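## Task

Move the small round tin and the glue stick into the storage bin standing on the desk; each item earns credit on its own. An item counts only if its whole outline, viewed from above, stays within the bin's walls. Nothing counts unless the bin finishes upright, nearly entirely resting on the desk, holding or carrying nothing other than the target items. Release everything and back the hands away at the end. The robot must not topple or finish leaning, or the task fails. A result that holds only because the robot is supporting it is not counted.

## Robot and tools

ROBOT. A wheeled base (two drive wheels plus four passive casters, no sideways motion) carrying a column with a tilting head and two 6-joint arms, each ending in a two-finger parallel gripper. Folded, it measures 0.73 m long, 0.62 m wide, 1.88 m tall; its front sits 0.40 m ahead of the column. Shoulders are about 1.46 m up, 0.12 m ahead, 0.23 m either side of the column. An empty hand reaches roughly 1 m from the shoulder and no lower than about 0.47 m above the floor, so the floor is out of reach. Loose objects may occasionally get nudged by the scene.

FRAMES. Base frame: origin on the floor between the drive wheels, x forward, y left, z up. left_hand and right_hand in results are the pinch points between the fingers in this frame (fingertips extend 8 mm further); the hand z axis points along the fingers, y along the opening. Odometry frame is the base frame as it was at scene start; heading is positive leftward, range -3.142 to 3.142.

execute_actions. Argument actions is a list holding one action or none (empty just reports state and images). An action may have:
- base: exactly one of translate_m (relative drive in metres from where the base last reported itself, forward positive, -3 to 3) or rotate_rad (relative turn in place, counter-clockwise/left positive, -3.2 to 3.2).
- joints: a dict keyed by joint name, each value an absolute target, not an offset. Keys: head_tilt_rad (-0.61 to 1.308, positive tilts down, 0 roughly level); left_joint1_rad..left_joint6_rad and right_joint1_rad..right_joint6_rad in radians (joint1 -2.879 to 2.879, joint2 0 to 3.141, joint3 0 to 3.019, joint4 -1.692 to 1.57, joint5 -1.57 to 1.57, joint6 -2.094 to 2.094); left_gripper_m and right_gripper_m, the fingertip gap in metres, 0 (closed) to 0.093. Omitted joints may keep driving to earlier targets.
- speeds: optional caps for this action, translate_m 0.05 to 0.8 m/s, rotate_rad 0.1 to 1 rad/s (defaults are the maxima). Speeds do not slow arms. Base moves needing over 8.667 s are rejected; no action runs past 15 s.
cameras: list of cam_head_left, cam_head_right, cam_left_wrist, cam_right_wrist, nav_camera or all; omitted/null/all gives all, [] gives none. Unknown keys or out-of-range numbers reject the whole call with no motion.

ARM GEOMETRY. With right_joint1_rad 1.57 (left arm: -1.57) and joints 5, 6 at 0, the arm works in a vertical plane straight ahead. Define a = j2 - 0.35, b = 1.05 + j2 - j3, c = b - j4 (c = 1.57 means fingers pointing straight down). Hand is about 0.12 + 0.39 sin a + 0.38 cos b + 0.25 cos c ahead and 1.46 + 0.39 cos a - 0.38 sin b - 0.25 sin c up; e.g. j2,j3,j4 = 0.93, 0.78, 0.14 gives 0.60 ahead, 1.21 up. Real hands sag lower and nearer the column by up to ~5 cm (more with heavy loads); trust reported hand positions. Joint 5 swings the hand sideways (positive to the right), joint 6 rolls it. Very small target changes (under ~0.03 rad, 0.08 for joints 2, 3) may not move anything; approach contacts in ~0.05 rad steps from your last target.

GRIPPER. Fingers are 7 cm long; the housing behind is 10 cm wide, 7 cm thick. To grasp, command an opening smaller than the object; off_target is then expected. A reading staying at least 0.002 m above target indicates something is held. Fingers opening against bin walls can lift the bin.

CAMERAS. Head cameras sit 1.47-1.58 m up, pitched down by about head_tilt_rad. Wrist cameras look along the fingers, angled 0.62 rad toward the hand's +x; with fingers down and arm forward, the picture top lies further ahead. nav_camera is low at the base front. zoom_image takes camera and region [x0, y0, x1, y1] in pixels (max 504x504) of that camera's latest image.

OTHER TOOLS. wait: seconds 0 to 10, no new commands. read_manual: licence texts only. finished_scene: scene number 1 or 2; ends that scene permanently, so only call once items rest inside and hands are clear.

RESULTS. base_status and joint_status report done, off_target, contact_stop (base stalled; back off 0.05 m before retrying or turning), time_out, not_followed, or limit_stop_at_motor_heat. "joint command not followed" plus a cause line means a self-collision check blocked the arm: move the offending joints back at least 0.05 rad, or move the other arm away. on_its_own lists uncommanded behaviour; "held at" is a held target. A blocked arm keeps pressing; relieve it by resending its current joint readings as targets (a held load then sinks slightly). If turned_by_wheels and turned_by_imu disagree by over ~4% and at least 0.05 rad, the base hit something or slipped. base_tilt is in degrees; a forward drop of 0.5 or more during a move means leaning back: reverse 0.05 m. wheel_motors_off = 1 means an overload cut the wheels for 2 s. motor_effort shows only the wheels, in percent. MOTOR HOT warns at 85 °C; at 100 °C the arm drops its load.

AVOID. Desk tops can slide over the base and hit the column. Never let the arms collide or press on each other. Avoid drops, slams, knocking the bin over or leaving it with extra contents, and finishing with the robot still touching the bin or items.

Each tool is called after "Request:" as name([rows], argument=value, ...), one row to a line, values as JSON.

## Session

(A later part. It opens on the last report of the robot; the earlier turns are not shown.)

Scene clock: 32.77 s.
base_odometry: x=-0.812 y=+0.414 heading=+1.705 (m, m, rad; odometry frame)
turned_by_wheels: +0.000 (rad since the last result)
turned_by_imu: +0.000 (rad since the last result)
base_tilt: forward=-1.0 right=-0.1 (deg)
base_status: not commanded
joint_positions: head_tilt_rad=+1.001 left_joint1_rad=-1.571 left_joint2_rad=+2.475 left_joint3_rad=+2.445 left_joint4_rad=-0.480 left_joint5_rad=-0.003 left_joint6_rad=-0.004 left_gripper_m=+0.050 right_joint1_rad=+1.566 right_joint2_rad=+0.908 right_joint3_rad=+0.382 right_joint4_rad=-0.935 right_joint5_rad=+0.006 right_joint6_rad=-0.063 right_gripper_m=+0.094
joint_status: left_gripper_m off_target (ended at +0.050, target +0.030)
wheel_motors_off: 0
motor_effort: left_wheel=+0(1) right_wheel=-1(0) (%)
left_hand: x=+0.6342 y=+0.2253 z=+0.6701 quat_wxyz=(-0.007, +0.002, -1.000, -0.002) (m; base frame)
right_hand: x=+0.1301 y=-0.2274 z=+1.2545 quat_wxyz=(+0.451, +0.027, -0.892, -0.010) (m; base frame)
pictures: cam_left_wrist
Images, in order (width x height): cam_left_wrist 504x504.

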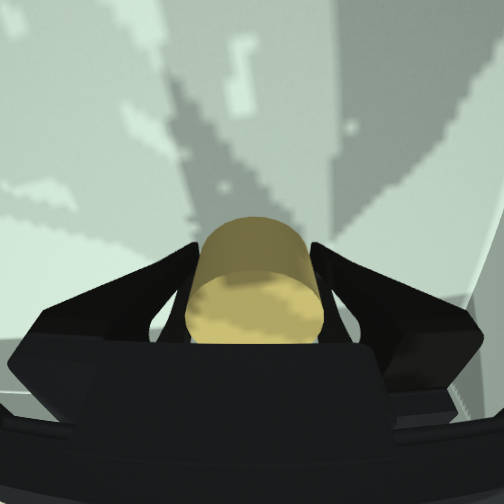

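Request:
execute_actions([
  {"joints":{"left_joint2_rad":2.02,"left_joint3_rad":2.0,"left_joint4_rad":-0.45}},
], cameras=[])

Request:
execute_actions([
  {"joints":{"left_joint2_rad":0.9,"left_joint3_rad":1.0,"left_joint4_rad":-0.6},"base":{"translate_m":-0.45},"speeds":{"translate_m":0.3}},
], cameras=[])

Request:
execute_actions([
  {"joints":{"head_tilt_rad":0.6,"left_joint2_rad":0.7,"left_joint3_rad":0.6,"left_joint4_rad":-0.5},"base":{"rotate_rad":1.6}},
], cameras=["cam_head_left","cam_left_wrist","nav_camera"])

Scene clock: 34.47 s.
base_odometry: x=-0.812 y=+0.414 heading=+1.705 (m, m, rad; odometry frame)
turned_by_wheels: +0.000 (rad since the last result)
turned_by_imu: +0.001 (rad since the last result)
base_tilt: forward=-0.9 right=-0.1 (deg)
base_status: not commanded
joint_positions: head_tilt_rad=+1.001 left_joint1_rad=-1.571 left_joint2_rad=+2.002 left_joint3_rad=+1.997 left_joint4_rad=-0.453 left_joint5_rad=-0.003 left_joint6_rad=-0.004 left_gripper_m=+0.050 right_joint1_rad=+1.566 right_joint2_rad=+0.908 right_joint3_rad=+0.382 right_joint4_rad=-0.935 right_joint5_rad=+0.006 right_joint6_rad=-0.063 right_gripper_m=+0.094
joint_status: all done
wheel_motors_off: 0
motor_effort: left_wheel=+0(0) right_wheel=+0(1) (%)
left_hand: x=+0.7126 y=+0.2253 z=+0.8462 quat_wxyz=(-0.033, +0.002, -0.999, -0.002) (m; base frame)
right_hand: x=+0.1301 y=-0.2274 z=+1.2545 quat_wxyz=(+0.451, +0.027, -0.892, -0.010) (m; base frame)
pictures: none
No camera images: the call's "cameras" was empty. Leave "cameras" out to get every camera's image.

Scene clock: 37.13 s.
base_odometry: x=-0.752 y=-0.032 heading=+1.706 (m, m, rad; odometry frame)
turned_by_wheels: +0.001 (rad since the last result)
turned_by_imu: +0.003 (rad since the last result)
base_tilt: forward=-0.9 right=-0.1 (deg)
base_status: done
joint_positions: head_tilt_rad=+1.001 left_joint1_rad=-1.571 left_joint2_rad=+0.913 left_joint3_rad=+0.992 left_joint4_rad=-0.591 left_joint5_rad=-0.003 left_joint6_rad=-0.004 left_gripper_m=+0.050 right_joint1_rad=+1.566 right_joint2_rad=+0.907 right_joint3_rad=+0.382 right_joint4_rad=-0.935 right_joint5_rad=+0.006 right_joint6_rad=-0.063 right_gripper_m=+0.094
joint_status: all done
wheel_motors_off: 0
motor_effort: left_wheel=+1(47) right_wheel=-3(38) (%)
left_hand: x=+0.5496 y=+0.2252 z=+1.2202 quat_wxyz=(-0.006, +0.002, -1.000, -0.002) (m; base frame)
right_hand: x=+0.1297 y=-0.2274 z=+1.2547 quat_wxyz=(+0.452, +0.027, -0.892, -0.010) (m; base frame)
pictures: none
No camera images: the call's "cameras" was empty. Leave "cameras" out to get every camera's image.

Scene clock: 40.07 s.
base_odometry: x=-0.752 y=-0.032 heading=-2.978 (m, m, rad; odometry frame)
turned_by_wheels: +1.599 (rad since the last result)
turned_by_imu: +1.568 (rad since the last result)
base_tilt: forward=-1.0 right=-0.1 (deg)
base_status: done
joint_positions: head_tilt_rad=+0.617 left_joint1_rad=-1.571 left_joint2_rad=+0.691 left_joint3_rad=+0.589 left_joint4_rad=-0.506 left_joint5_rad=-0.002 left_joint6_rad=-0.004 left_gripper_m=+0.050 right_joint1_rad=+1.566 right_joint2_rad=+0.907 right_joint3_rad=+0.382 right_joint4_rad=-0.935 right_joint5_rad=+0.006 right_joint6_rad=-0.063 right_gripper_m=+0.094
joint_status: all done
wheel_motors_off: 0
motor_effort: left_wheel=-3(43) right_wheel=+3(56) (%)
left_hand: x=+0.3900 y=+0.2250 z=+1.2250 quat_wxyz=(+0.042, +0.002, -0.999, -0.001) (m; base frame)
right_hand: x=+0.1297 y=-0.2274 z=+1.2547 quat_wxyz=(+0.452, +0.027, -0.892, -0.010) (m; base frame)
pictures: cam_head_left, cam_left_wrist, nav_camera
Images, in order (width x height): cam_head_left 896x504, cam_left_wrist 504x504, nav_camera 896x504.

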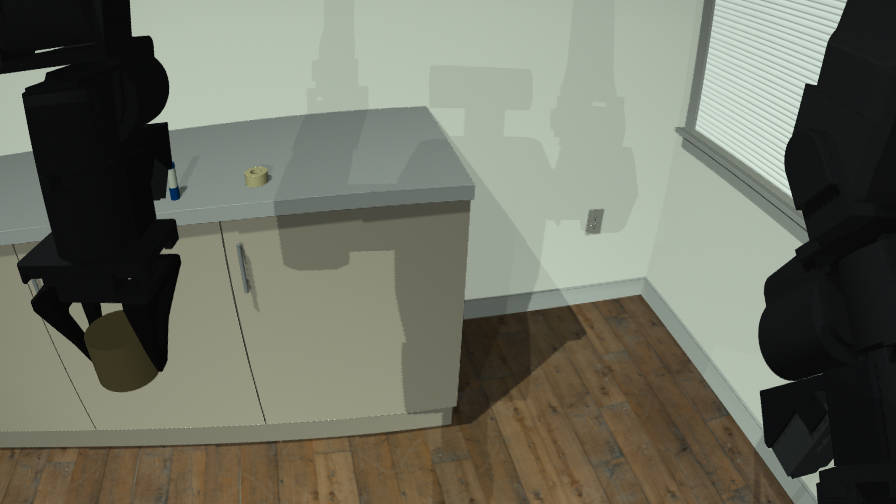

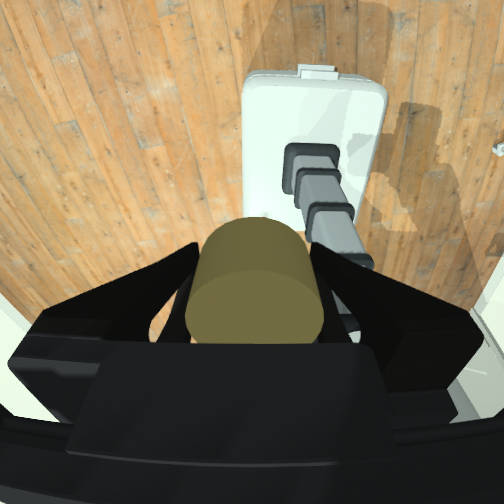

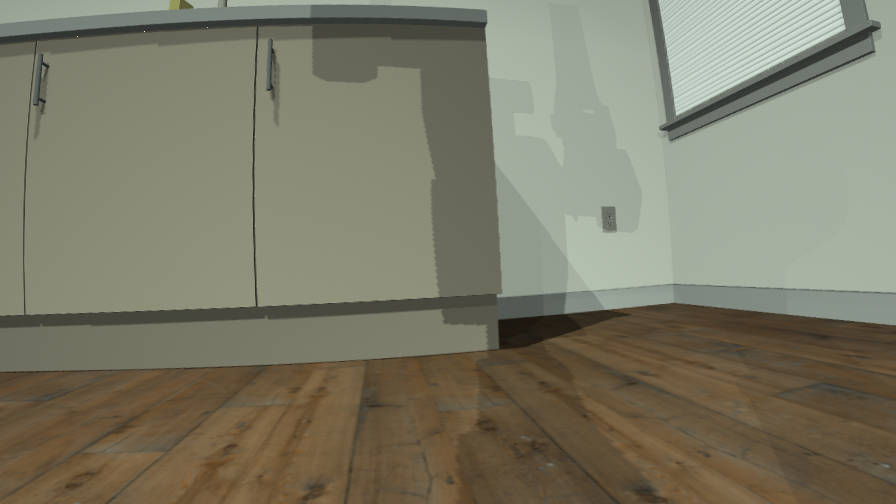

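Request:
execute_actions([
  {"base":{"rotate_rad":1.2}},
], cameras=[])

Request:
execute_actions([
  {"base":{"translate_m":0.92}},
], cameras=[])

Request:
execute_actions([
  {"base":{"rotate_rad":-1.2},"joints":{"head_tilt_rad":0.7,"right_joint1_rad":1.57,"right_joint2_rad":0.9,"right_joint3_rad":1.0,"right_joint4_rad":-0.6,"right_joint5_rad":0,"right_joint6_rad":0}},
], cameras=["cam_head_left","cam_head_right","cam_right_wrist"])

Scene clock: 43.07 s.
base_odometry: x=-0.752 y=-0.032 heading=-1.778 (m, m, rad; odometry frame)
turned_by_wheels: +1.199 (rad since the last result)
turned_by_imu: +1.180 (rad since the last result)
base_tilt: forward=-1.0 right=-0.1 (deg)
base_status: done
joint_positions: head_tilt_rad=+0.617 left_joint1_rad=-1.571 left_joint2_rad=+0.691 left_joint3_rad=+0.589 left_joint4_rad=-0.506 left_joint5_rad=-0.002 left_joint6_rad=-0.004 left_gripper_m=+0.050 right_joint1_rad=+1.566 right_joint2_rad=+0.907 right_joint3_rad=+0.382 right_joint4_rad=-0.935 right_joint5_rad=+0.006 right_joint6_rad=-0.063 right_gripper_m=+0.094
joint_status: not commanded
wheel_motors_off: 0
motor_effort: left_wheel=-4(25) right_wheel=+6(29) (%)
left_hand: x=+0.3900 y=+0.2250 z=+1.2250 quat_wxyz=(+0.042, +0.002, -0.999, -0.001) (m; base frame)
right_hand: x=+0.1297 y=-0.2274 z=+1.2547 quat_wxyz=(+0.452, +0.027, -0.892, -0.010) (m; base frame)
pictures: none
No camera images: the call's "cameras" was empty. Leave "cameras" out to get every camera's image.

Scene clock: 46.27 s.
base_odometry: x=-0.941 y=-0.932 heading=-1.778 (m, m, rad; odometry frame)
turned_by_wheels: +0.000 (rad since the last result)
turned_by_imu: +0.000 (rad since the last result)
base_tilt: forward=-1.0 right=+0.0 (deg)
base_status: done
joint_positions: head_tilt_rad=+0.617 left_joint1_rad=-1.571 left_joint2_rad=+0.692 left_joint3_rad=+0.594 left_joint4_rad=-0.506 left_joint5_rad=-0.002 left_joint6_rad=-0.004 left_gripper_m=+0.050 right_joint1_rad=+1.566 right_joint2_rad=+0.908 right_joint3_rad=+0.385 right_joint4_rad=-0.935 right_joint5_rad=+0.006 right_joint6_rad=-0.063 right_gripper_m=+0.094
joint_status: not commanded
wheel_motors_off: 0
motor_effort: left_wheel=+0(56) right_wheel=+0(65) (%)
left_hand: x=+0.3926 y=+0.2250 z=+1.2253 quat_wxyz=(+0.040, +0.002, -0.999, -0.001) (m; base frame)
right_hand: x=+0.1313 y=-0.2274 z=+1.2541 quat_wxyz=(+0.450, +0.027, -0.892, -0.010) (m; base frame)
pictures: none
No camera images: the call's "cameras" was empty. Leave "cameras" out to get every camera's image.

Scene clock: 48.97 s.
base_odometry: x=-0.941 y=-0.932 heading=-2.977 (m, m, rad; odometry frame)
turned_by_wheels: -1.199 (rad since the last result)
turned_by_imu: -1.173 (rad since the last result)
base_tilt: forward=-0.9 right=-0.1 (deg)
base_status: done
joint_positions: head_tilt_rad=+0.703 left_joint1_rad=-1.571 left_joint2_rad=+0.692 left_joint3_rad=+0.594 left_joint4_rad=-0.506 left_joint5_rad=-0.002 left_joint6_rad=-0.004 left_gripper_m=+0.050 right_joint1_rad=+1.566 right_joint2_rad=+0.900 right_joint3_rad=+0.989 right_joint4_rad=-0.603 right_joint5_rad=+0.001 right_joint6_rad=-0.009 right_gripper_m=+0.095
joint_status: all done
wheel_motors_off: 0
motor_effort: left_wheel=+4(35) right_wheel=-6(60) (%)
left_hand: x=+0.3926 y=+0.2250 z=+1.2253 quat_wxyz=(+0.040, +0.002, -0.999, -0.001) (m; base frame)
right_hand: x=+0.5485 y=-0.2276 z=+1.2251 quat_wxyz=(-0.005, +0.003, -1.000, +0.002) (m; base frame)
pictures: cam_head_left, cam_head_right, cam_right_wrist
Images, in order (width x height): cam_head_left 896x504, cam_head_right 896x504, cam_right_wrist 504x504.

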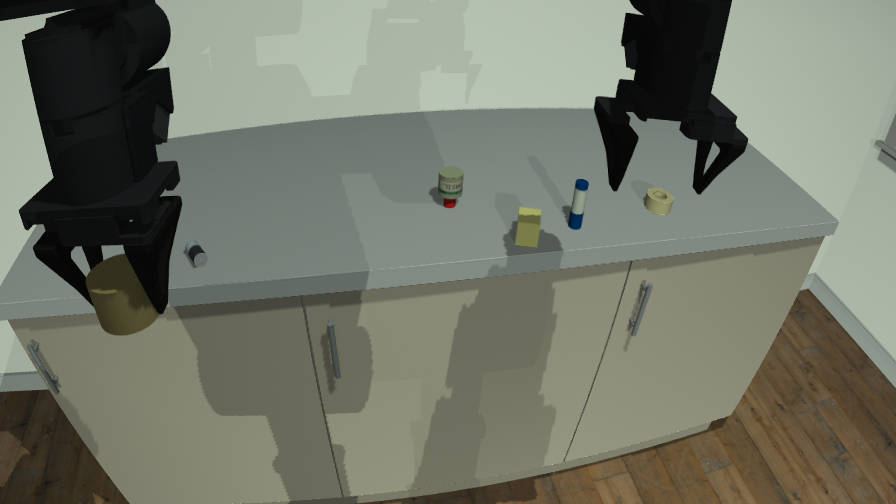

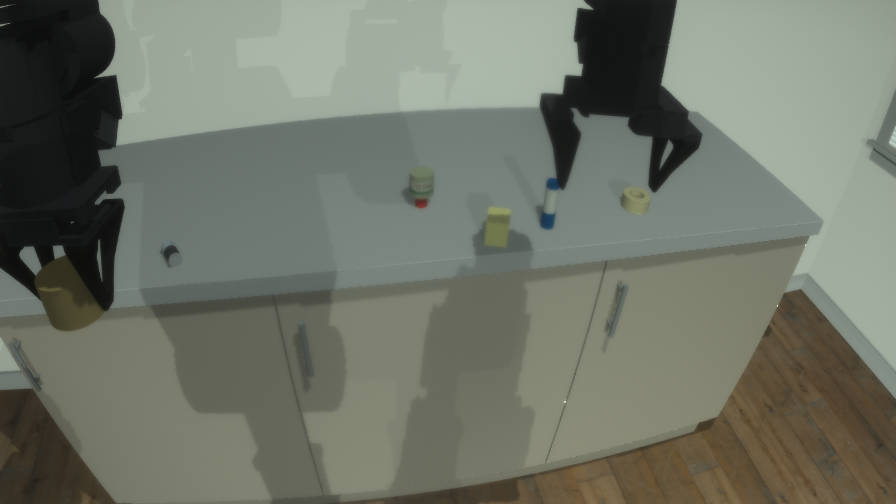

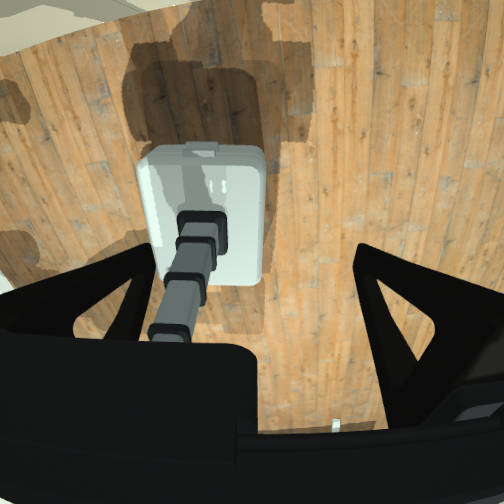

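Request:
execute_actions([
  {"base":{"translate_m":0.2},"speeds":{"translate_m":0.2},"joints":{"head_tilt_rad":0.9,"right_joint2_rad":1.37,"right_joint3_rad":1.53,"right_joint4_rad":-0.68}},
], cameras=["cam_head_right","cam_right_wrist","nav_camera"])

Scene clock: 51.43 s.
base_odometry: x=-1.139 y=-0.965 heading=-2.979 (m, m, rad; odometry frame)
turned_by_wheels: -0.001 (rad since the last result)
turned_by_imu: -0.001 (rad since the last result)
base_tilt: forward=-0.9 right=-0.1 (deg)
base_status: done
joint_positions: head_tilt_rad=+0.901 left_joint1_rad=-1.571 left_joint2_rad=+0.692 left_joint3_rad=+0.594 left_joint4_rad=-0.506 left_joint5_rad=-0.002 left_joint6_rad=-0.004 left_gripper_m=+0.050 right_joint1_rad=+1.566 right_joint2_rad=+1.379 right_joint3_rad=+1.498 right_joint4_rad=-0.672 right_joint5_rad=+0.001 right_joint6_rad=-0.009 right_gripper_m=+0.095
joint_status: all done
wheel_motors_off: 0
motor_effort: left_wheel=-1(54) right_wheel=+3(63) (%)
left_hand: x=+0.3920 y=+0.2250 z=+1.2251 quat_wxyz=(+0.041, +0.002, -0.999, -0.001) (m; base frame)
right_hand: x=+0.6759 y=-0.2283 z=+1.1017 quat_wxyz=(+0.015, +0.003, -1.000, +0.002) (m; base frame)
pictures: cam_head_right, cam_right_wrist, nav_camera
Images, in order (width x height): cam_head_right 896x504, cam_right_wrist 504x504, nav_camera 896x504.

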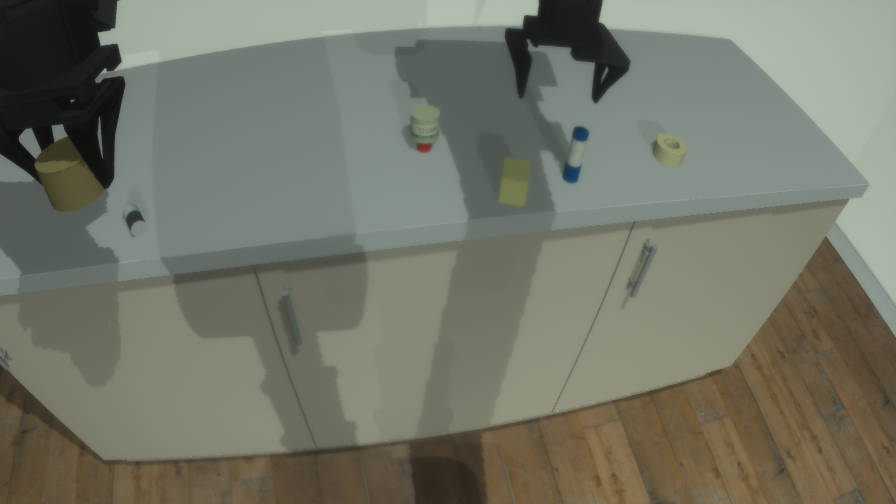

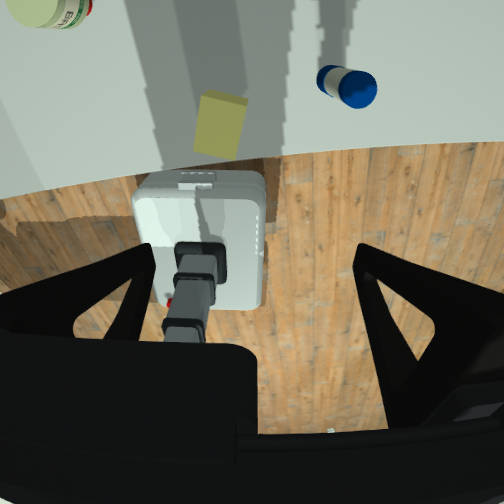

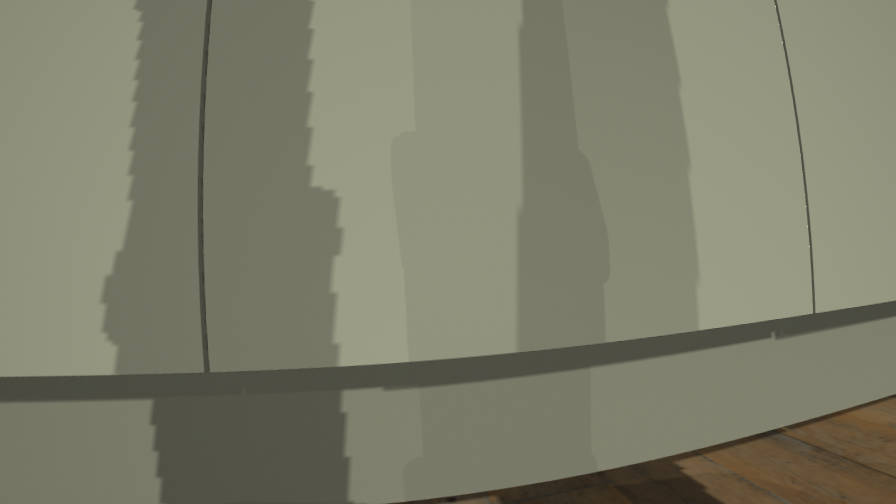

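Request:
execute_actions([
  {"base":{"rotate_rad":-0.105},"speeds":{"rotate_rad":0.2},"joints":{"right_joint2_rad":1.68,"right_joint3_rad":2.0,"right_joint4_rad":-0.835}},
], cameras=["cam_head_right","cam_right_wrist"])

Scene clock: 52.97 s.
base_odometry: x=-1.139 y=-0.965 heading=-3.082 (m, m, rad; odometry frame)
turned_by_wheels: -0.103 (rad since the last result)
turned_by_imu: -0.099 (rad since the last result)
base_tilt: forward=-1.0 right=-0.1 (deg)
base_status: done
joint_positions: head_tilt_rad=+0.901 left_joint1_rad=-1.571 left_joint2_rad=+0.692 left_joint3_rad=+0.594 left_joint4_rad=-0.506 left_joint5_rad=-0.002 left_joint6_rad=-0.004 left_gripper_m=+0.050 right_joint1_rad=+1.567 right_joint2_rad=+1.684 right_joint3_rad=+1.961 right_joint4_rad=-0.821 right_joint5_rad=+0.001 right_joint6_rad=-0.009 right_gripper_m=+0.095
joint_status: all done
wheel_motors_off: 0
motor_effort: left_wheel=+1(45) right_wheel=+0(49) (%)
left_hand: x=+0.3920 y=+0.2250 z=+1.2251 quat_wxyz=(+0.041, +0.002, -0.999, -0.001) (m; base frame)
right_hand: x=+0.7676 y=-0.2280 z=+1.0336 quat_wxyz=(+0.010, +0.004, -1.000, +0.002) (m; base frame)
pictures: cam_head_right, cam_right_wrist
Images, in order (width x height): cam_head_right 896x504, cam_right_wrist 504x504.

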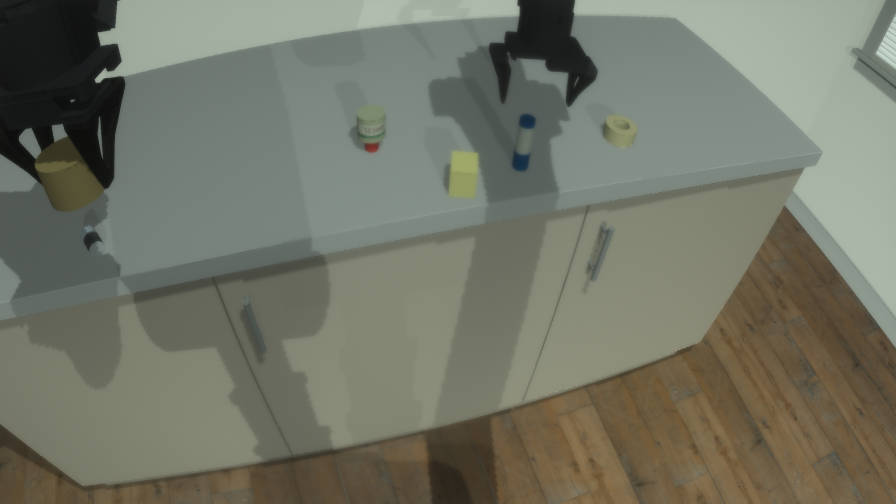

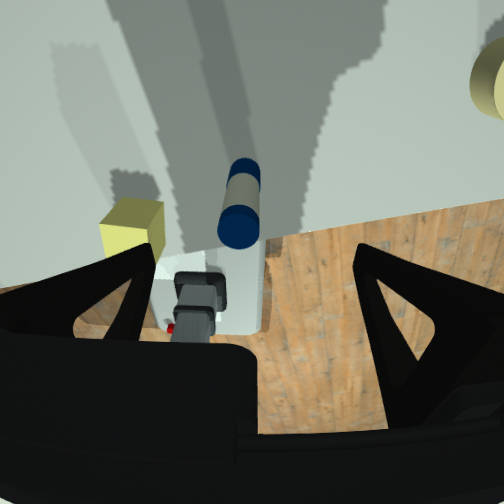

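Request:
execute_actions([
  {"joints":{"right_joint2_rad":1.87,"right_joint3_rad":2.15,"right_joint4_rad":-0.8,"right_gripper_m":0.07}},
], cameras=["cam_head_right","cam_right_wrist"])

Scene clock: 54.23 s.
base_odometry: x=-1.139 y=-0.965 heading=-3.082 (m, m, rad; odometry frame)
turned_by_wheels: +0.000 (rad since the last result)
turned_by_imu: +0.001 (rad since the last result)
base_tilt: forward=-0.9 right=-0.1 (deg)
base_status: not commanded
joint_positions: head_tilt_rad=+0.901 left_joint1_rad=-1.571 left_joint2_rad=+0.692 left_joint3_rad=+0.594 left_joint4_rad=-0.506 left_joint5_rad=-0.002 left_joint6_rad=-0.004 left_gripper_m=+0.050 right_joint1_rad=+1.567 right_joint2_rad=+1.883 right_joint3_rad=+2.125 right_joint4_rad=-0.809 right_joint5_rad=+0.001 right_joint6_rad=-0.009 right_gripper_m=+0.070
joint_status: all done
wheel_motors_off: 0
motor_effort: left_wheel=+3(3) right_wheel=-2(3) (%)
left_hand: x=+0.3920 y=+0.2250 z=+1.2251 quat_wxyz=(+0.041, +0.002, -0.999, -0.001) (m; base frame)
right_hand: x=+0.7620 y=-0.2283 z=+0.9479 quat_wxyz=(+0.022, +0.003, -1.000, +0.002) (m; base frame)
pictures: cam_head_right, cam_right_wrist
Images, in order (width x height): cam_head_right 896x504, cam_right_wrist 504x504.

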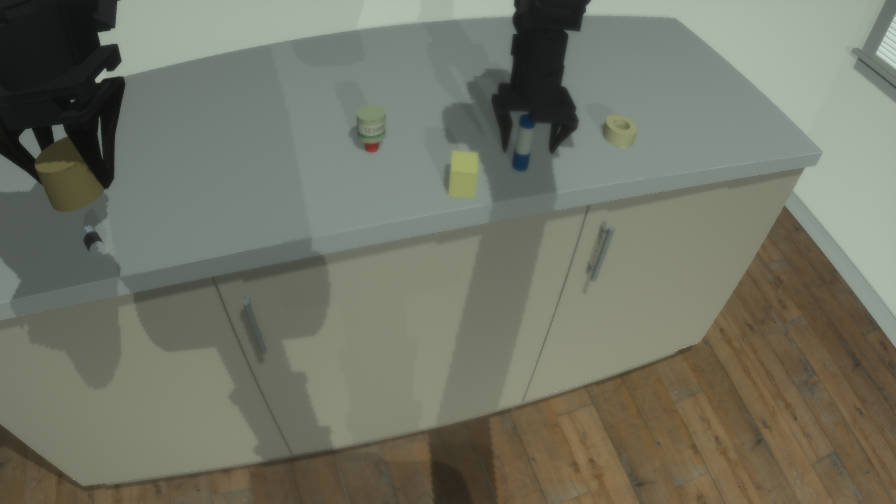

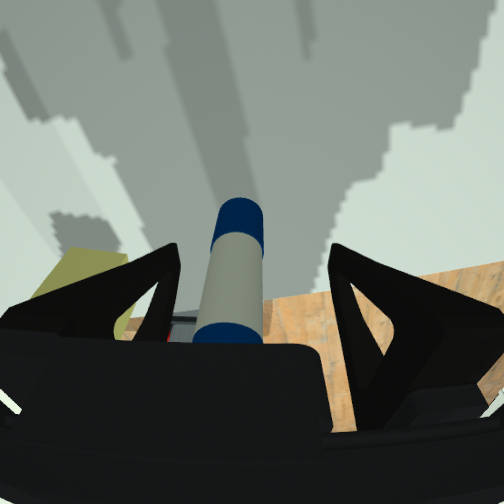

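Request:
execute_actions([
  {"joints":{"right_gripper_m":0.01}},
], cameras=["cam_right_wrist"])

Scene clock: 54.97 s.
base_odometry: x=-1.139 y=-0.965 heading=-3.082 (m, m, rad; odometry frame)
turned_by_wheels: +0.000 (rad since the last result)
turned_by_imu: +0.000 (rad since the last result)
base_tilt: forward=-0.9 right=-0.1 (deg)
base_status: not commanded
joint_positions: head_tilt_rad=+0.901 left_joint1_rad=-1.571 left_joint2_rad=+0.692 left_joint3_rad=+0.594 left_joint4_rad=-0.506 left_joint5_rad=-0.002 left_joint6_rad=-0.004 left_gripper_m=+0.050 right_joint1_rad=+1.567 right_joint2_rad=+1.883 right_joint3_rad=+2.125 right_joint4_rad=-0.809 right_joint5_rad=+0.000 right_joint6_rad=-0.009 right_gripper_m=+0.021
joint_status: right_gripper_m off_target (ended at +0.021, target +0.010)
wheel_motors_off: 0
motor_effort: left_wheel=+3(3) right_wheel=-2(2) (%)
left_hand: x=+0.3920 y=+0.2250 z=+1.2251 quat_wxyz=(+0.041, +0.002, -0.999, -0.001) (m; base frame)
right_hand: x=+0.7622 y=-0.2281 z=+0.9482 quat_wxyz=(+0.022, +0.003, -1.000, +0.001) (m; base frame)
pictures: cam_right_wrist
Images, in order (width x height): cam_right_wrist 504x504.

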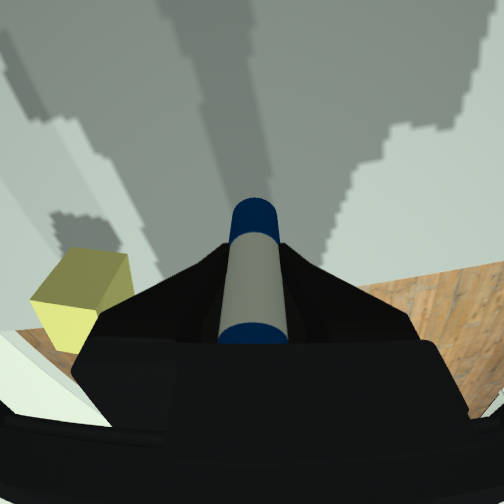

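Request:
execute_actions([
  {"joints":{"right_joint2_rad":1.6,"right_joint3_rad":1.95,"right_joint4_rad":-0.85}},
], cameras=[])

Request:
execute_actions([
  {"joints":{"right_joint2_rad":0.7,"right_joint3_rad":0.6,"right_joint4_rad":-0.5},"base":{"translate_m":-0.35},"speeds":{"translate_m":0.4}},
], cameras=[])

Request:
execute_actions([
  {"base":{"rotate_rad":-2.7},"joints":{"head_tilt_rad":0.5}},
], cameras=[])

Request:
execute_actions([
  {"base":{"translate_m":1.2}},
], cameras=["cam_head_left","cam_head_right"])

Scene clock: 56.53 s.
base_odometry: x=-1.139 y=-0.965 heading=-3.082 (m, m, rad; odometry frame)
turned_by_wheels: +0.000 (rad since the last result)
turned_by_imu: +0.001 (rad since the last result)
base_tilt: forward=-0.9 right=-0.1 (deg)
base_status: not commanded
joint_positions: head_tilt_rad=+0.901 left_joint1_rad=-1.571 left_joint2_rad=+0.692 left_joint3_rad=+0.594 left_joint4_rad=-0.506 left_joint5_rad=-0.002 left_joint6_rad=-0.004 left_gripper_m=+0.050 right_joint1_rad=+1.567 right_joint2_rad=+1.596 right_joint3_rad=+1.954 right_joint4_rad=-0.839 right_joint5_rad=+0.000 right_joint6_rad=-0.009 right_gripper_m=+0.021
joint_status: all done
wheel_motors_off: 0
motor_effort: left_wheel=+4(4) right_wheel=-2(2) (%)
left_hand: x=+0.3920 y=+0.2250 z=+1.2251 quat_wxyz=(+0.041, +0.002, -0.999, -0.001) (m; base frame)
right_hand: x=+0.7942 y=-0.2278 z=+1.0891 quat_wxyz=(-0.021, +0.004, -1.000, +0.002) (m; base frame)
pictures: none
No camera images: the call's "cameras" was empty. Leave "cameras" out to get every camera's image.

Scene clock: 58.87 s.
base_odometry: x=-0.789 y=-0.944 heading=-3.083 (m, m, rad; odometry frame)
turned_by_wheels: -0.001 (rad since the last result)
turned_by_imu: +0.000 (rad since the last result)
base_tilt: forward=-0.9 right=-0.1 (deg)
base_status: done
joint_positions: head_tilt_rad=+0.902 left_joint1_rad=-1.571 left_joint2_rad=+0.693 left_joint3_rad=+0.594 left_joint4_rad=-0.506 left_joint5_rad=-0.002 left_joint6_rad=-0.004 left_gripper_m=+0.050 right_joint1_rad=+1.568 right_joint2_rad=+0.700 right_joint3_rad=+0.595 right_joint4_rad=-0.503 right_joint5_rad=+0.000 right_joint6_rad=-0.009 right_gripper_m=+0.021
joint_status: all done
wheel_motors_off: 0
motor_effort: left_wheel=-2(55) right_wheel=+2(87) (%)
left_hand: x=+0.3919 y=+0.2250 z=+1.2250 quat_wxyz=(+0.041, +0.002, -0.999, -0.001) (m; base frame)
right_hand: x=+0.3916 y=-0.2265 z=+1.2232 quat_wxyz=(+0.042, +0.004, -0.999, +0.001) (m; base frame)
pictures: none
No camera images: the call's "cameras" was empty. Leave "cameras" out to get every camera's image.

Scene clock: 63.07 s.
base_odometry: x=-0.789 y=-0.944 heading=+0.501 (m, m, rad; odometry frame)
turned_by_wheels: -2.699 (rad since the last result)
turned_by_imu: -2.647 (rad since the last result)
base_tilt: forward=-1.0 right=-0.1 (deg)
base_status: done
joint_positions: head_tilt_rad=+0.518 left_joint1_rad=-1.571 left_joint2_rad=+0.693 left_joint3_rad=+0.594 left_joint4_rad=-0.506 left_joint5_rad=-0.002 left_joint6_rad=-0.004 left_gripper_m=+0.050 right_joint1_rad=+1.568 right_joint2_rad=+0.700 right_joint3_rad=+0.595 right_joint4_rad=-0.503 right_joint5_rad=+0.000 right_joint6_rad=-0.009 right_gripper_m=+0.021
joint_status: all done
wheel_motors_off: 0
motor_effort: left_wheel=+4(47) right_wheel=-4(52) (%)
left_hand: x=+0.3919 y=+0.2250 z=+1.2250 quat_wxyz=(+0.041, +0.002, -0.999, -0.001) (m; base frame)
right_hand: x=+0.3916 y=-0.2265 z=+1.2232 quat_wxyz=(+0.042, +0.004, -0.999, +0.001) (m; base frame)
pictures: none
No camera images: the call's "cameras" was empty. Leave "cameras" out to get every camera's image.

Scene clock: 66.83 s.
base_odometry: x=+0.264 y=-0.368 heading=+0.500 (m, m, rad; odometry frame)
turned_by_wheels: -0.001 (rad since the last result)
turned_by_imu: -0.001 (rad since the last result)
base_tilt: forward=-0.9 right=-0.1 (deg)
base_status: done
joint_positions: head_tilt_rad=+0.518 left_joint1_rad=-1.571 left_joint2_rad=+0.693 left_joint3_rad=+0.594 left_joint4_rad=-0.506 left_joint5_rad=-0.002 left_joint6_rad=-0.004 left_gripper_m=+0.050 right_joint1_rad=+1.568 right_joint2_rad=+0.700 right_joint3_rad=+0.596 right_joint4_rad=-0.503 right_joint5_rad=+0.000 right_joint6_rad=-0.009 right_gripper_m=+0.021
joint_status: not commanded
wheel_motors_off: 0
motor_effort: left_wheel=+0(54) right_wheel=+0(66) (%)
left_hand: x=+0.3924 y=+0.2250 z=+1.2251 quat_wxyz=(+0.040, +0.002, -0.999, -0.001) (m; base frame)
right_hand: x=+0.3925 y=-0.2265 z=+1.2234 quat_wxyz=(+0.042, +0.004, -0.999, +0.001) (m; base frame)
pictures: cam_head_left, cam_head_right
Images, in order (width x height): cam_head_left 896x504, cam_head_right 896x504.

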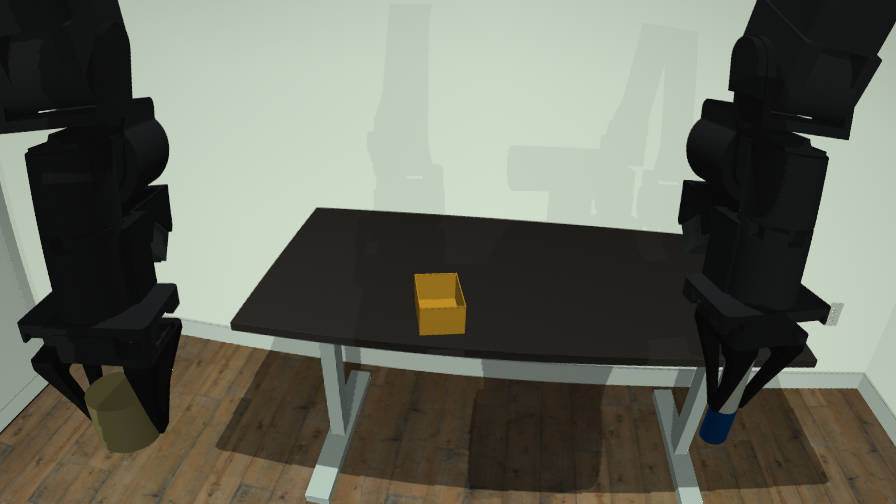

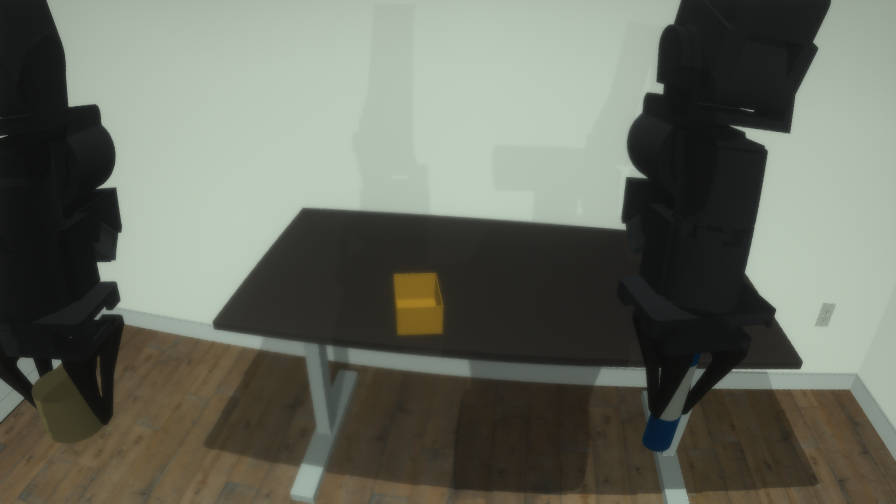

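Request:
execute_actions([
  {"base":{"rotate_rad":-0.26},"joints":{"head_tilt_rad":0.9,"left_joint2_rad":0.9,"left_joint3_rad":1.0,"left_joint4_rad":-0.6}},
], cameras=[])

Request:
execute_actions([
  {"base":{"translate_m":0.5}},
], cameras=["cam_head_left","cam_left_wrist"])

Scene clock: 68.43 s.
base_odometry: x=+0.264 y=-0.368 heading=+0.241 (m, m, rad; odometry frame)
turned_by_wheels: -0.259 (rad since the last result)
turned_by_imu: -0.249 (rad since the last result)
base_tilt: forward=-1.0 right=-0.1 (deg)
base_status: done
joint_positions: head_tilt_rad=+0.901 left_joint1_rad=-1.571 left_joint2_rad=+0.909 left_joint3_rad=+1.001 left_joint4_rad=-0.595 left_joint5_rad=-0.002 left_joint6_rad=-0.004 left_gripper_m=+0.050 right_joint1_rad=+1.568 right_joint2_rad=+0.700 right_joint3_rad=+0.596 right_joint4_rad=-0.503 right_joint5_rad=+0.000 right_joint6_rad=-0.009 right_gripper_m=+0.021
joint_status: all done
wheel_motors_off: 0
motor_effort: left_wheel=-1(44) right_wheel=-1(57) (%)
left_hand: x=+0.5545 y=+0.2250 z=+1.2238 quat_wxyz=(-0.010, +0.002, -1.000, -0.001) (m; base frame)
right_hand: x=+0.3925 y=-0.2265 z=+1.2234 quat_wxyz=(+0.042, +0.004, -0.999, +0.001) (m; base frame)
pictures: none
No camera images: the call's "cameras" was empty. Leave "cameras" out to get every camera's image.

Scene clock: 71.13 s.
base_odometry: x=+0.750 y=-0.249 heading=+0.241 (m, m, rad; odometry frame)
turned_by_wheels: +0.000 (rad since the last result)
turned_by_imu: +0.000 (rad since the last result)
base_tilt: forward=-0.9 right=-0.1 (deg)
base_status: done
joint_positions: head_tilt_rad=+0.902 left_joint1_rad=-1.571 left_joint2_rad=+0.909 left_joint3_rad=+0.995 left_joint4_rad=-0.595 left_joint5_rad=-0.002 left_joint6_rad=-0.004 left_gripper_m=+0.050 right_joint1_rad=+1.568 right_joint2_rad=+0.700 right_joint3_rad=+0.597 right_joint4_rad=-0.503 right_joint5_rad=+0.000 right_joint6_rad=-0.009 right_gripper_m=+0.021
joint_status: not commanded
wheel_motors_off: 0
motor_effort: left_wheel=-1(47) right_wheel=+1(66) (%)
left_hand: x=+0.5513 y=+0.2250 z=+1.2226 quat_wxyz=(-0.007, +0.002, -1.000, -0.001) (m; base frame)
right_hand: x=+0.3930 y=-0.2265 z=+1.2236 quat_wxyz=(+0.041, +0.004, -0.999, +0.001) (m; base frame)
pictures: cam_head_left, cam_left_wrist
Images, in order (width x height): cam_head_left 896x504, cam_left_wrist 504x504.

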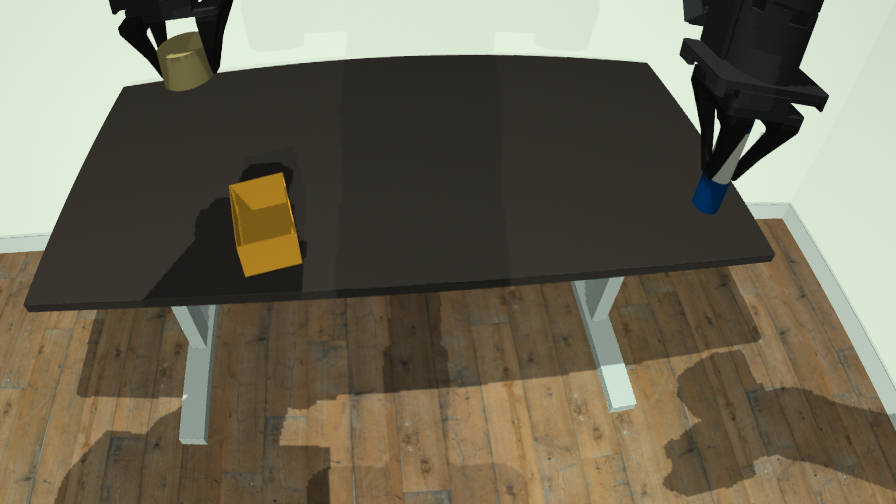

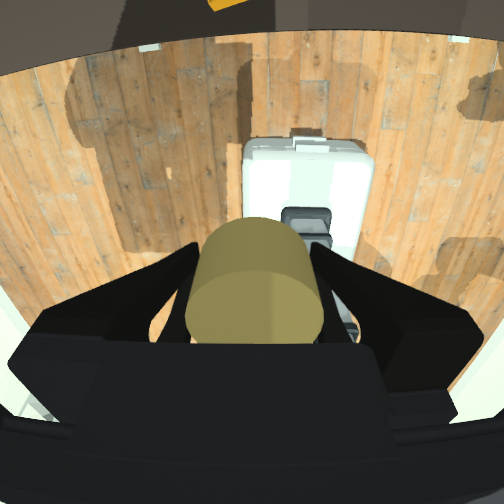

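Request:
execute_actions([
  {"base":{"translate_m":0.12},"speeds":{"translate_m":0.15},"joints":{"left_joint2_rad":1.61,"left_joint3_rad":1.61,"left_joint4_rad":-0.52}},
], cameras=["cam_head_left","cam_left_wrist"])

Scene clock: 73.07 s.
base_odometry: x=+0.866 y=-0.220 heading=+0.241 (m, m, rad; odometry frame)
turned_by_wheels: +0.000 (rad since the last result)
turned_by_imu: +0.000 (rad since the last result)
base_tilt: forward=-1.0 right=-0.1 (deg)
base_status: done
joint_positions: head_tilt_rad=+0.902 left_joint1_rad=-1.571 left_joint2_rad=+1.625 left_joint3_rad=+1.590 left_joint4_rad=-0.525 left_joint5_rad=-0.002 left_joint6_rad=-0.004 left_gripper_m=+0.050 right_joint1_rad=+1.568 right_joint2_rad=+0.700 right_joint3_rad=+0.597 right_joint4_rad=-0.503 right_joint5_rad=+0.000 right_joint6_rad=-0.009 right_gripper_m=+0.021
joint_status: all done
wheel_motors_off: 0
motor_effort: left_wheel=+0(32) right_wheel=+0(37) (%)
left_hand: x=+0.6625 y=+0.2251 z=+0.9838 quat_wxyz=(+0.018, +0.002, -1.000, -0.001) (m; base frame)
right_hand: x=+0.3929 y=-0.2265 z=+1.2234 quat_wxyz=(+0.041, +0.004, -0.999, +0.001) (m; base frame)
pictures: cam_head_left, cam_left_wrist
Images, in order (width x height): cam_head_left 896x504, cam_left_wrist 504x504.

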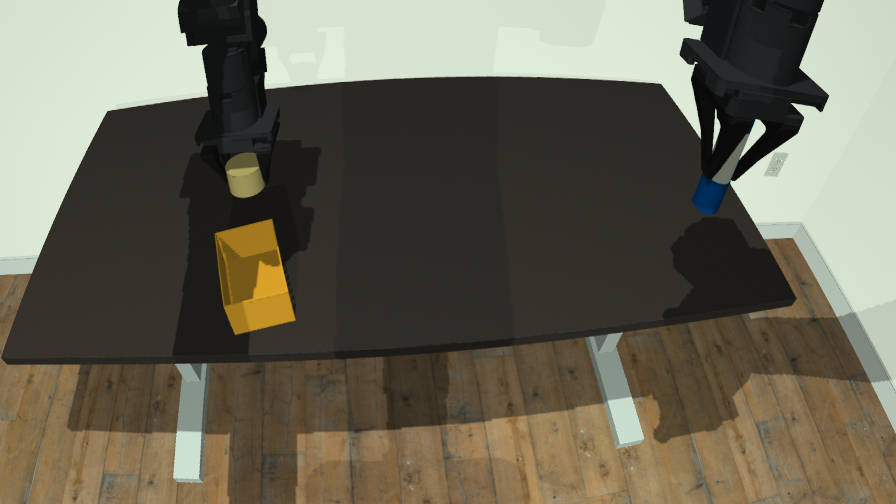

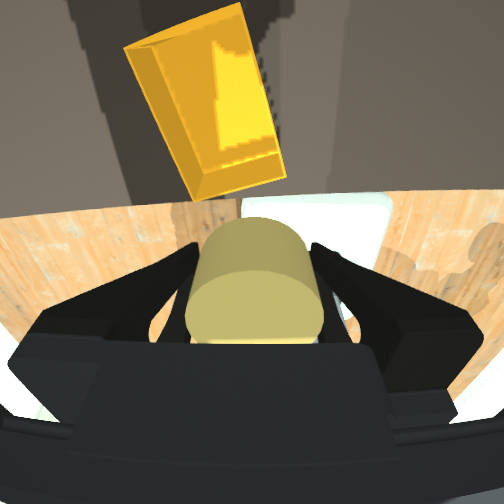

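Request:
execute_actions([
  {"joints":{"left_joint1_rad":-1.51,"left_joint2_rad":1.93,"left_joint3_rad":2.06,"left_joint4_rad":-0.64,"left_joint6_rad":1.2}},
], cameras=["cam_head_left","cam_left_wrist"])

Scene clock: 74.77 s.
base_odometry: x=+0.866 y=-0.220 heading=+0.241 (m, m, rad; odometry frame)
turned_by_wheels: +0.000 (rad since the last result)
turned_by_imu: +0.001 (rad since the last result)
base_tilt: forward=-1.0 right=-0.1 (deg)
base_status: not commanded
joint_positions: head_tilt_rad=+0.902 left_joint1_rad=-1.509 left_joint2_rad=+1.944 left_joint3_rad=+2.039 left_joint4_rad=-0.630 left_joint5_rad=-0.001 left_joint6_rad=+1.192 left_gripper_m=+0.050 right_joint1_rad=+1.568 right_joint2_rad=+0.700 right_joint3_rad=+0.597 right_joint4_rad=-0.503 right_joint5_rad=+0.000 right_joint6_rad=-0.009 right_gripper_m=+0.021
joint_status: all done
wheel_motors_off: 0
motor_effort: left_wheel=-1(1) right_wheel=+0(1) (%)
left_hand: x=+0.7263 y=+0.2754 z=+0.8901 quat_wxyz=(+0.020, -0.548, -0.836, -0.020) (m; base frame)
right_hand: x=+0.3929 y=-0.2265 z=+1.2234 quat_wxyz=(+0.041, +0.004, -0.999, +0.001) (m; base frame)
pictures: cam_head_left, cam_left_wrist
Images, in order (width x height): cam_head_left 896x504, cam_left_wrist 504x504.

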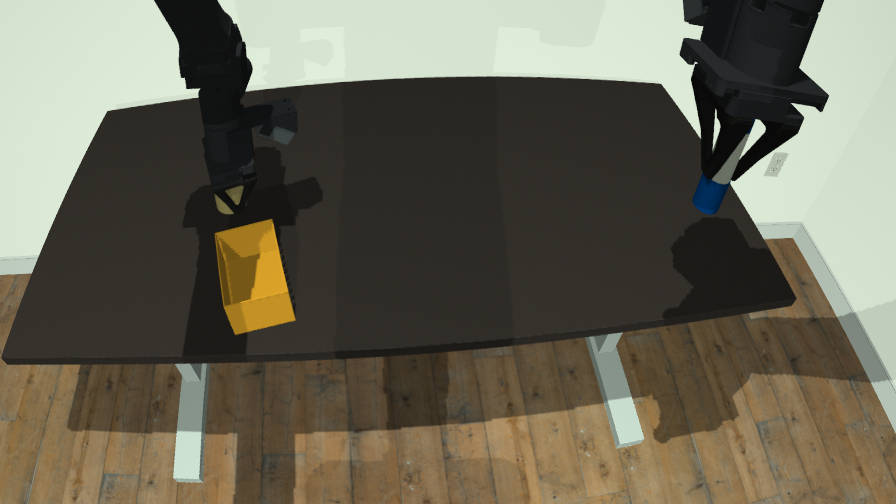

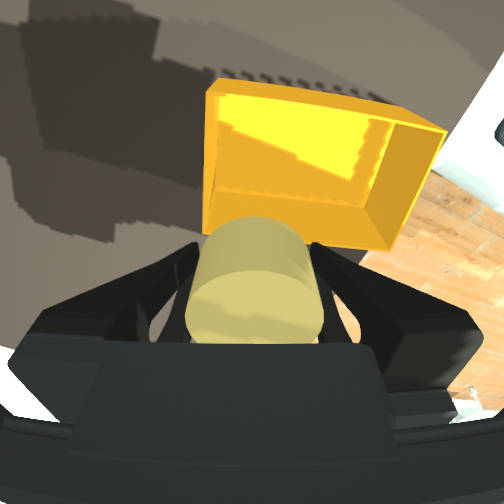

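Request:
execute_actions([
  {"joints":{"left_joint1_rad":-1.555,"left_joint2_rad":1.96,"left_joint3_rad":1.98,"left_joint4_rad":-0.54}},
], cameras=["cam_head_left","cam_left_wrist"])

Scene clock: 75.80 s.
base_odometry: x=+0.866 y=-0.220 heading=+0.241 (m, m, rad; odometry frame)
turned_by_wheels: +0.000 (rad since the last result)
turned_by_imu: +0.000 (rad since the last result)
base_tilt: forward=-0.9 right=+0.0 (deg)
base_status: not commanded
joint_positions: head_tilt_rad=+0.902 left_joint1_rad=-1.553 left_joint2_rad=+1.948 left_joint3_rad=+1.973 left_joint4_rad=-0.554 left_joint5_rad=-0.001 left_joint6_rad=+1.192 left_gripper_m=+0.050 right_joint1_rad=+1.568 right_joint2_rad=+0.700 right_joint3_rad=+0.597 right_joint4_rad=-0.503 right_joint5_rad=+0.000 right_joint6_rad=-0.009 right_gripper_m=+0.021
joint_status: all done
wheel_motors_off: 0
motor_effort: left_wheel=-1(0) right_wheel=+0(2) (%)
left_hand: x=+0.7061 y=+0.2397 z=+0.8724 quat_wxyz=(+0.007, -0.558, -0.830, -0.006) (m; base frame)
right_hand: x=+0.3929 y=-0.2265 z=+1.2234 quat_wxyz=(+0.041, +0.004, -0.999, +0.001) (m; base frame)
pictures: cam_head_left, cam_left_wrist
Images, in order (width x height): cam_head_left 896x504, cam_left_wrist 504x504.

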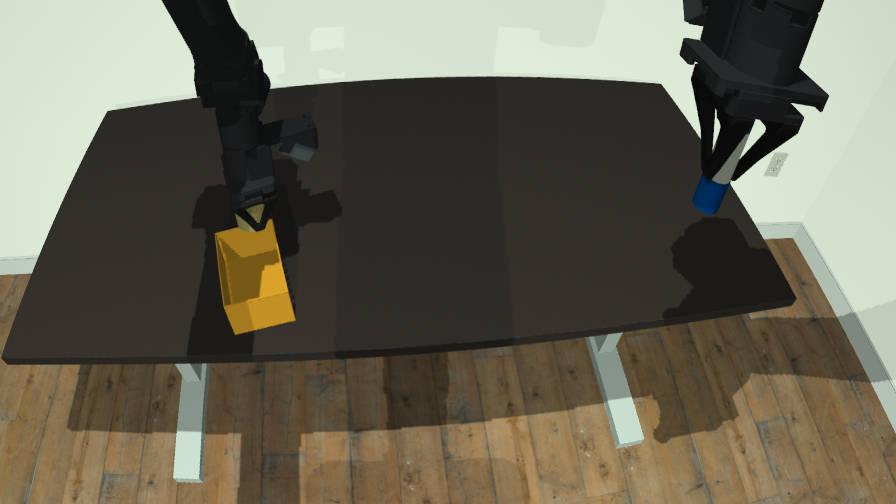

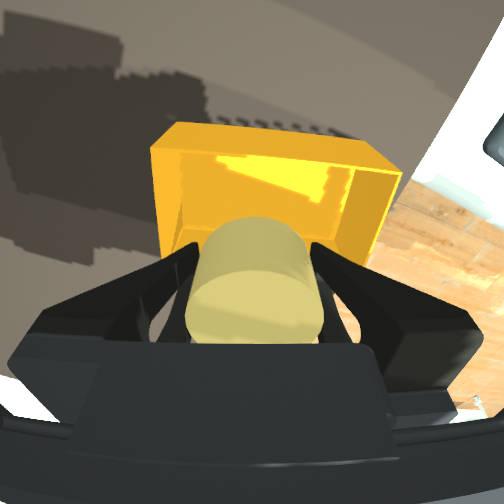

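Request:
execute_actions([
  {"joints":{"left_joint2_rad":2.14,"left_joint3_rad":2.2,"left_joint4_rad":-0.57}},
], cameras=["cam_head_left","cam_left_wrist"])

Scene clock: 76.97 s.
base_odometry: x=+0.866 y=-0.220 heading=+0.241 (m, m, rad; odometry frame)
turned_by_wheels: +0.000 (rad since the last result)
turned_by_imu: +0.000 (rad since the last result)
base_tilt: forward=-0.9 right=+0.0 (deg)
base_status: not commanded
joint_positions: head_tilt_rad=+0.902 left_joint1_rad=-1.553 left_joint2_rad=+2.141 left_joint3_rad=+2.175 left_joint4_rad=-0.563 left_joint5_rad=-0.001 left_joint6_rad=+1.192 left_gripper_m=+0.050 right_joint1_rad=+1.568 right_joint2_rad=+0.700 right_joint3_rad=+0.597 right_joint4_rad=-0.503 right_joint5_rad=+0.000 right_joint6_rad=-0.009 right_gripper_m=+0.021
joint_status: all done
wheel_motors_off: 0
motor_effort: left_wheel=-1(1) right_wheel=+0(2) (%)
left_hand: x=+0.7000 y=+0.2408 z=+0.8012 quat_wxyz=(+0.007, -0.558, -0.830, -0.006) (m; base frame)
right_hand: x=+0.3929 y=-0.2265 z=+1.2234 quat_wxyz=(+0.041, +0.004, -0.999, +0.001) (m; base frame)
pictures: cam_head_left, cam_left_wrist
Images, in order (width x height): cam_head_left 896x504, cam_left_wrist 504x504.

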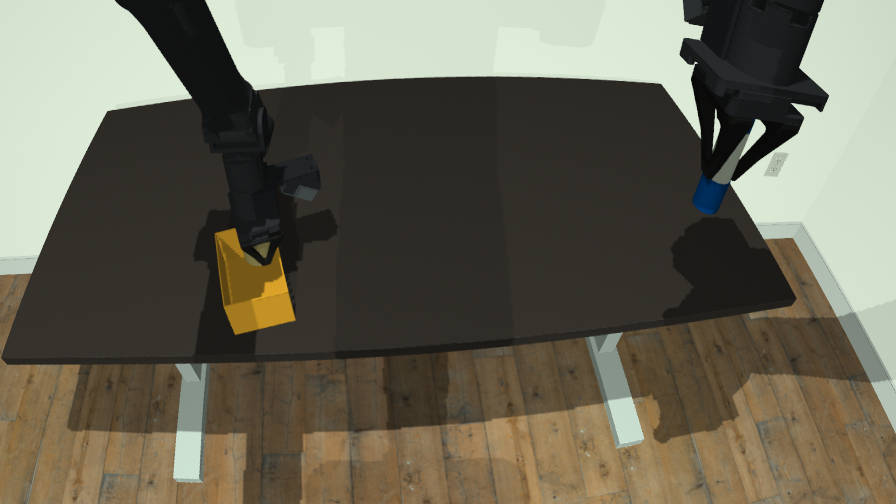

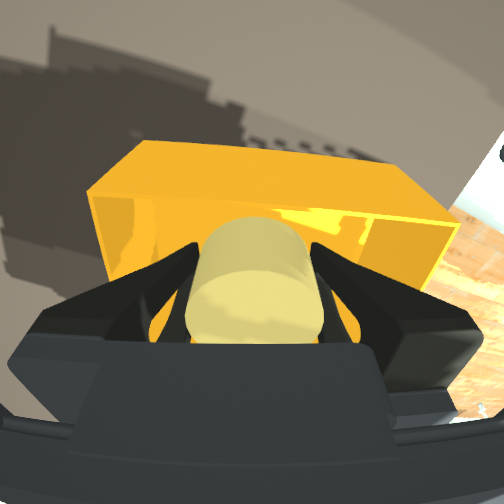

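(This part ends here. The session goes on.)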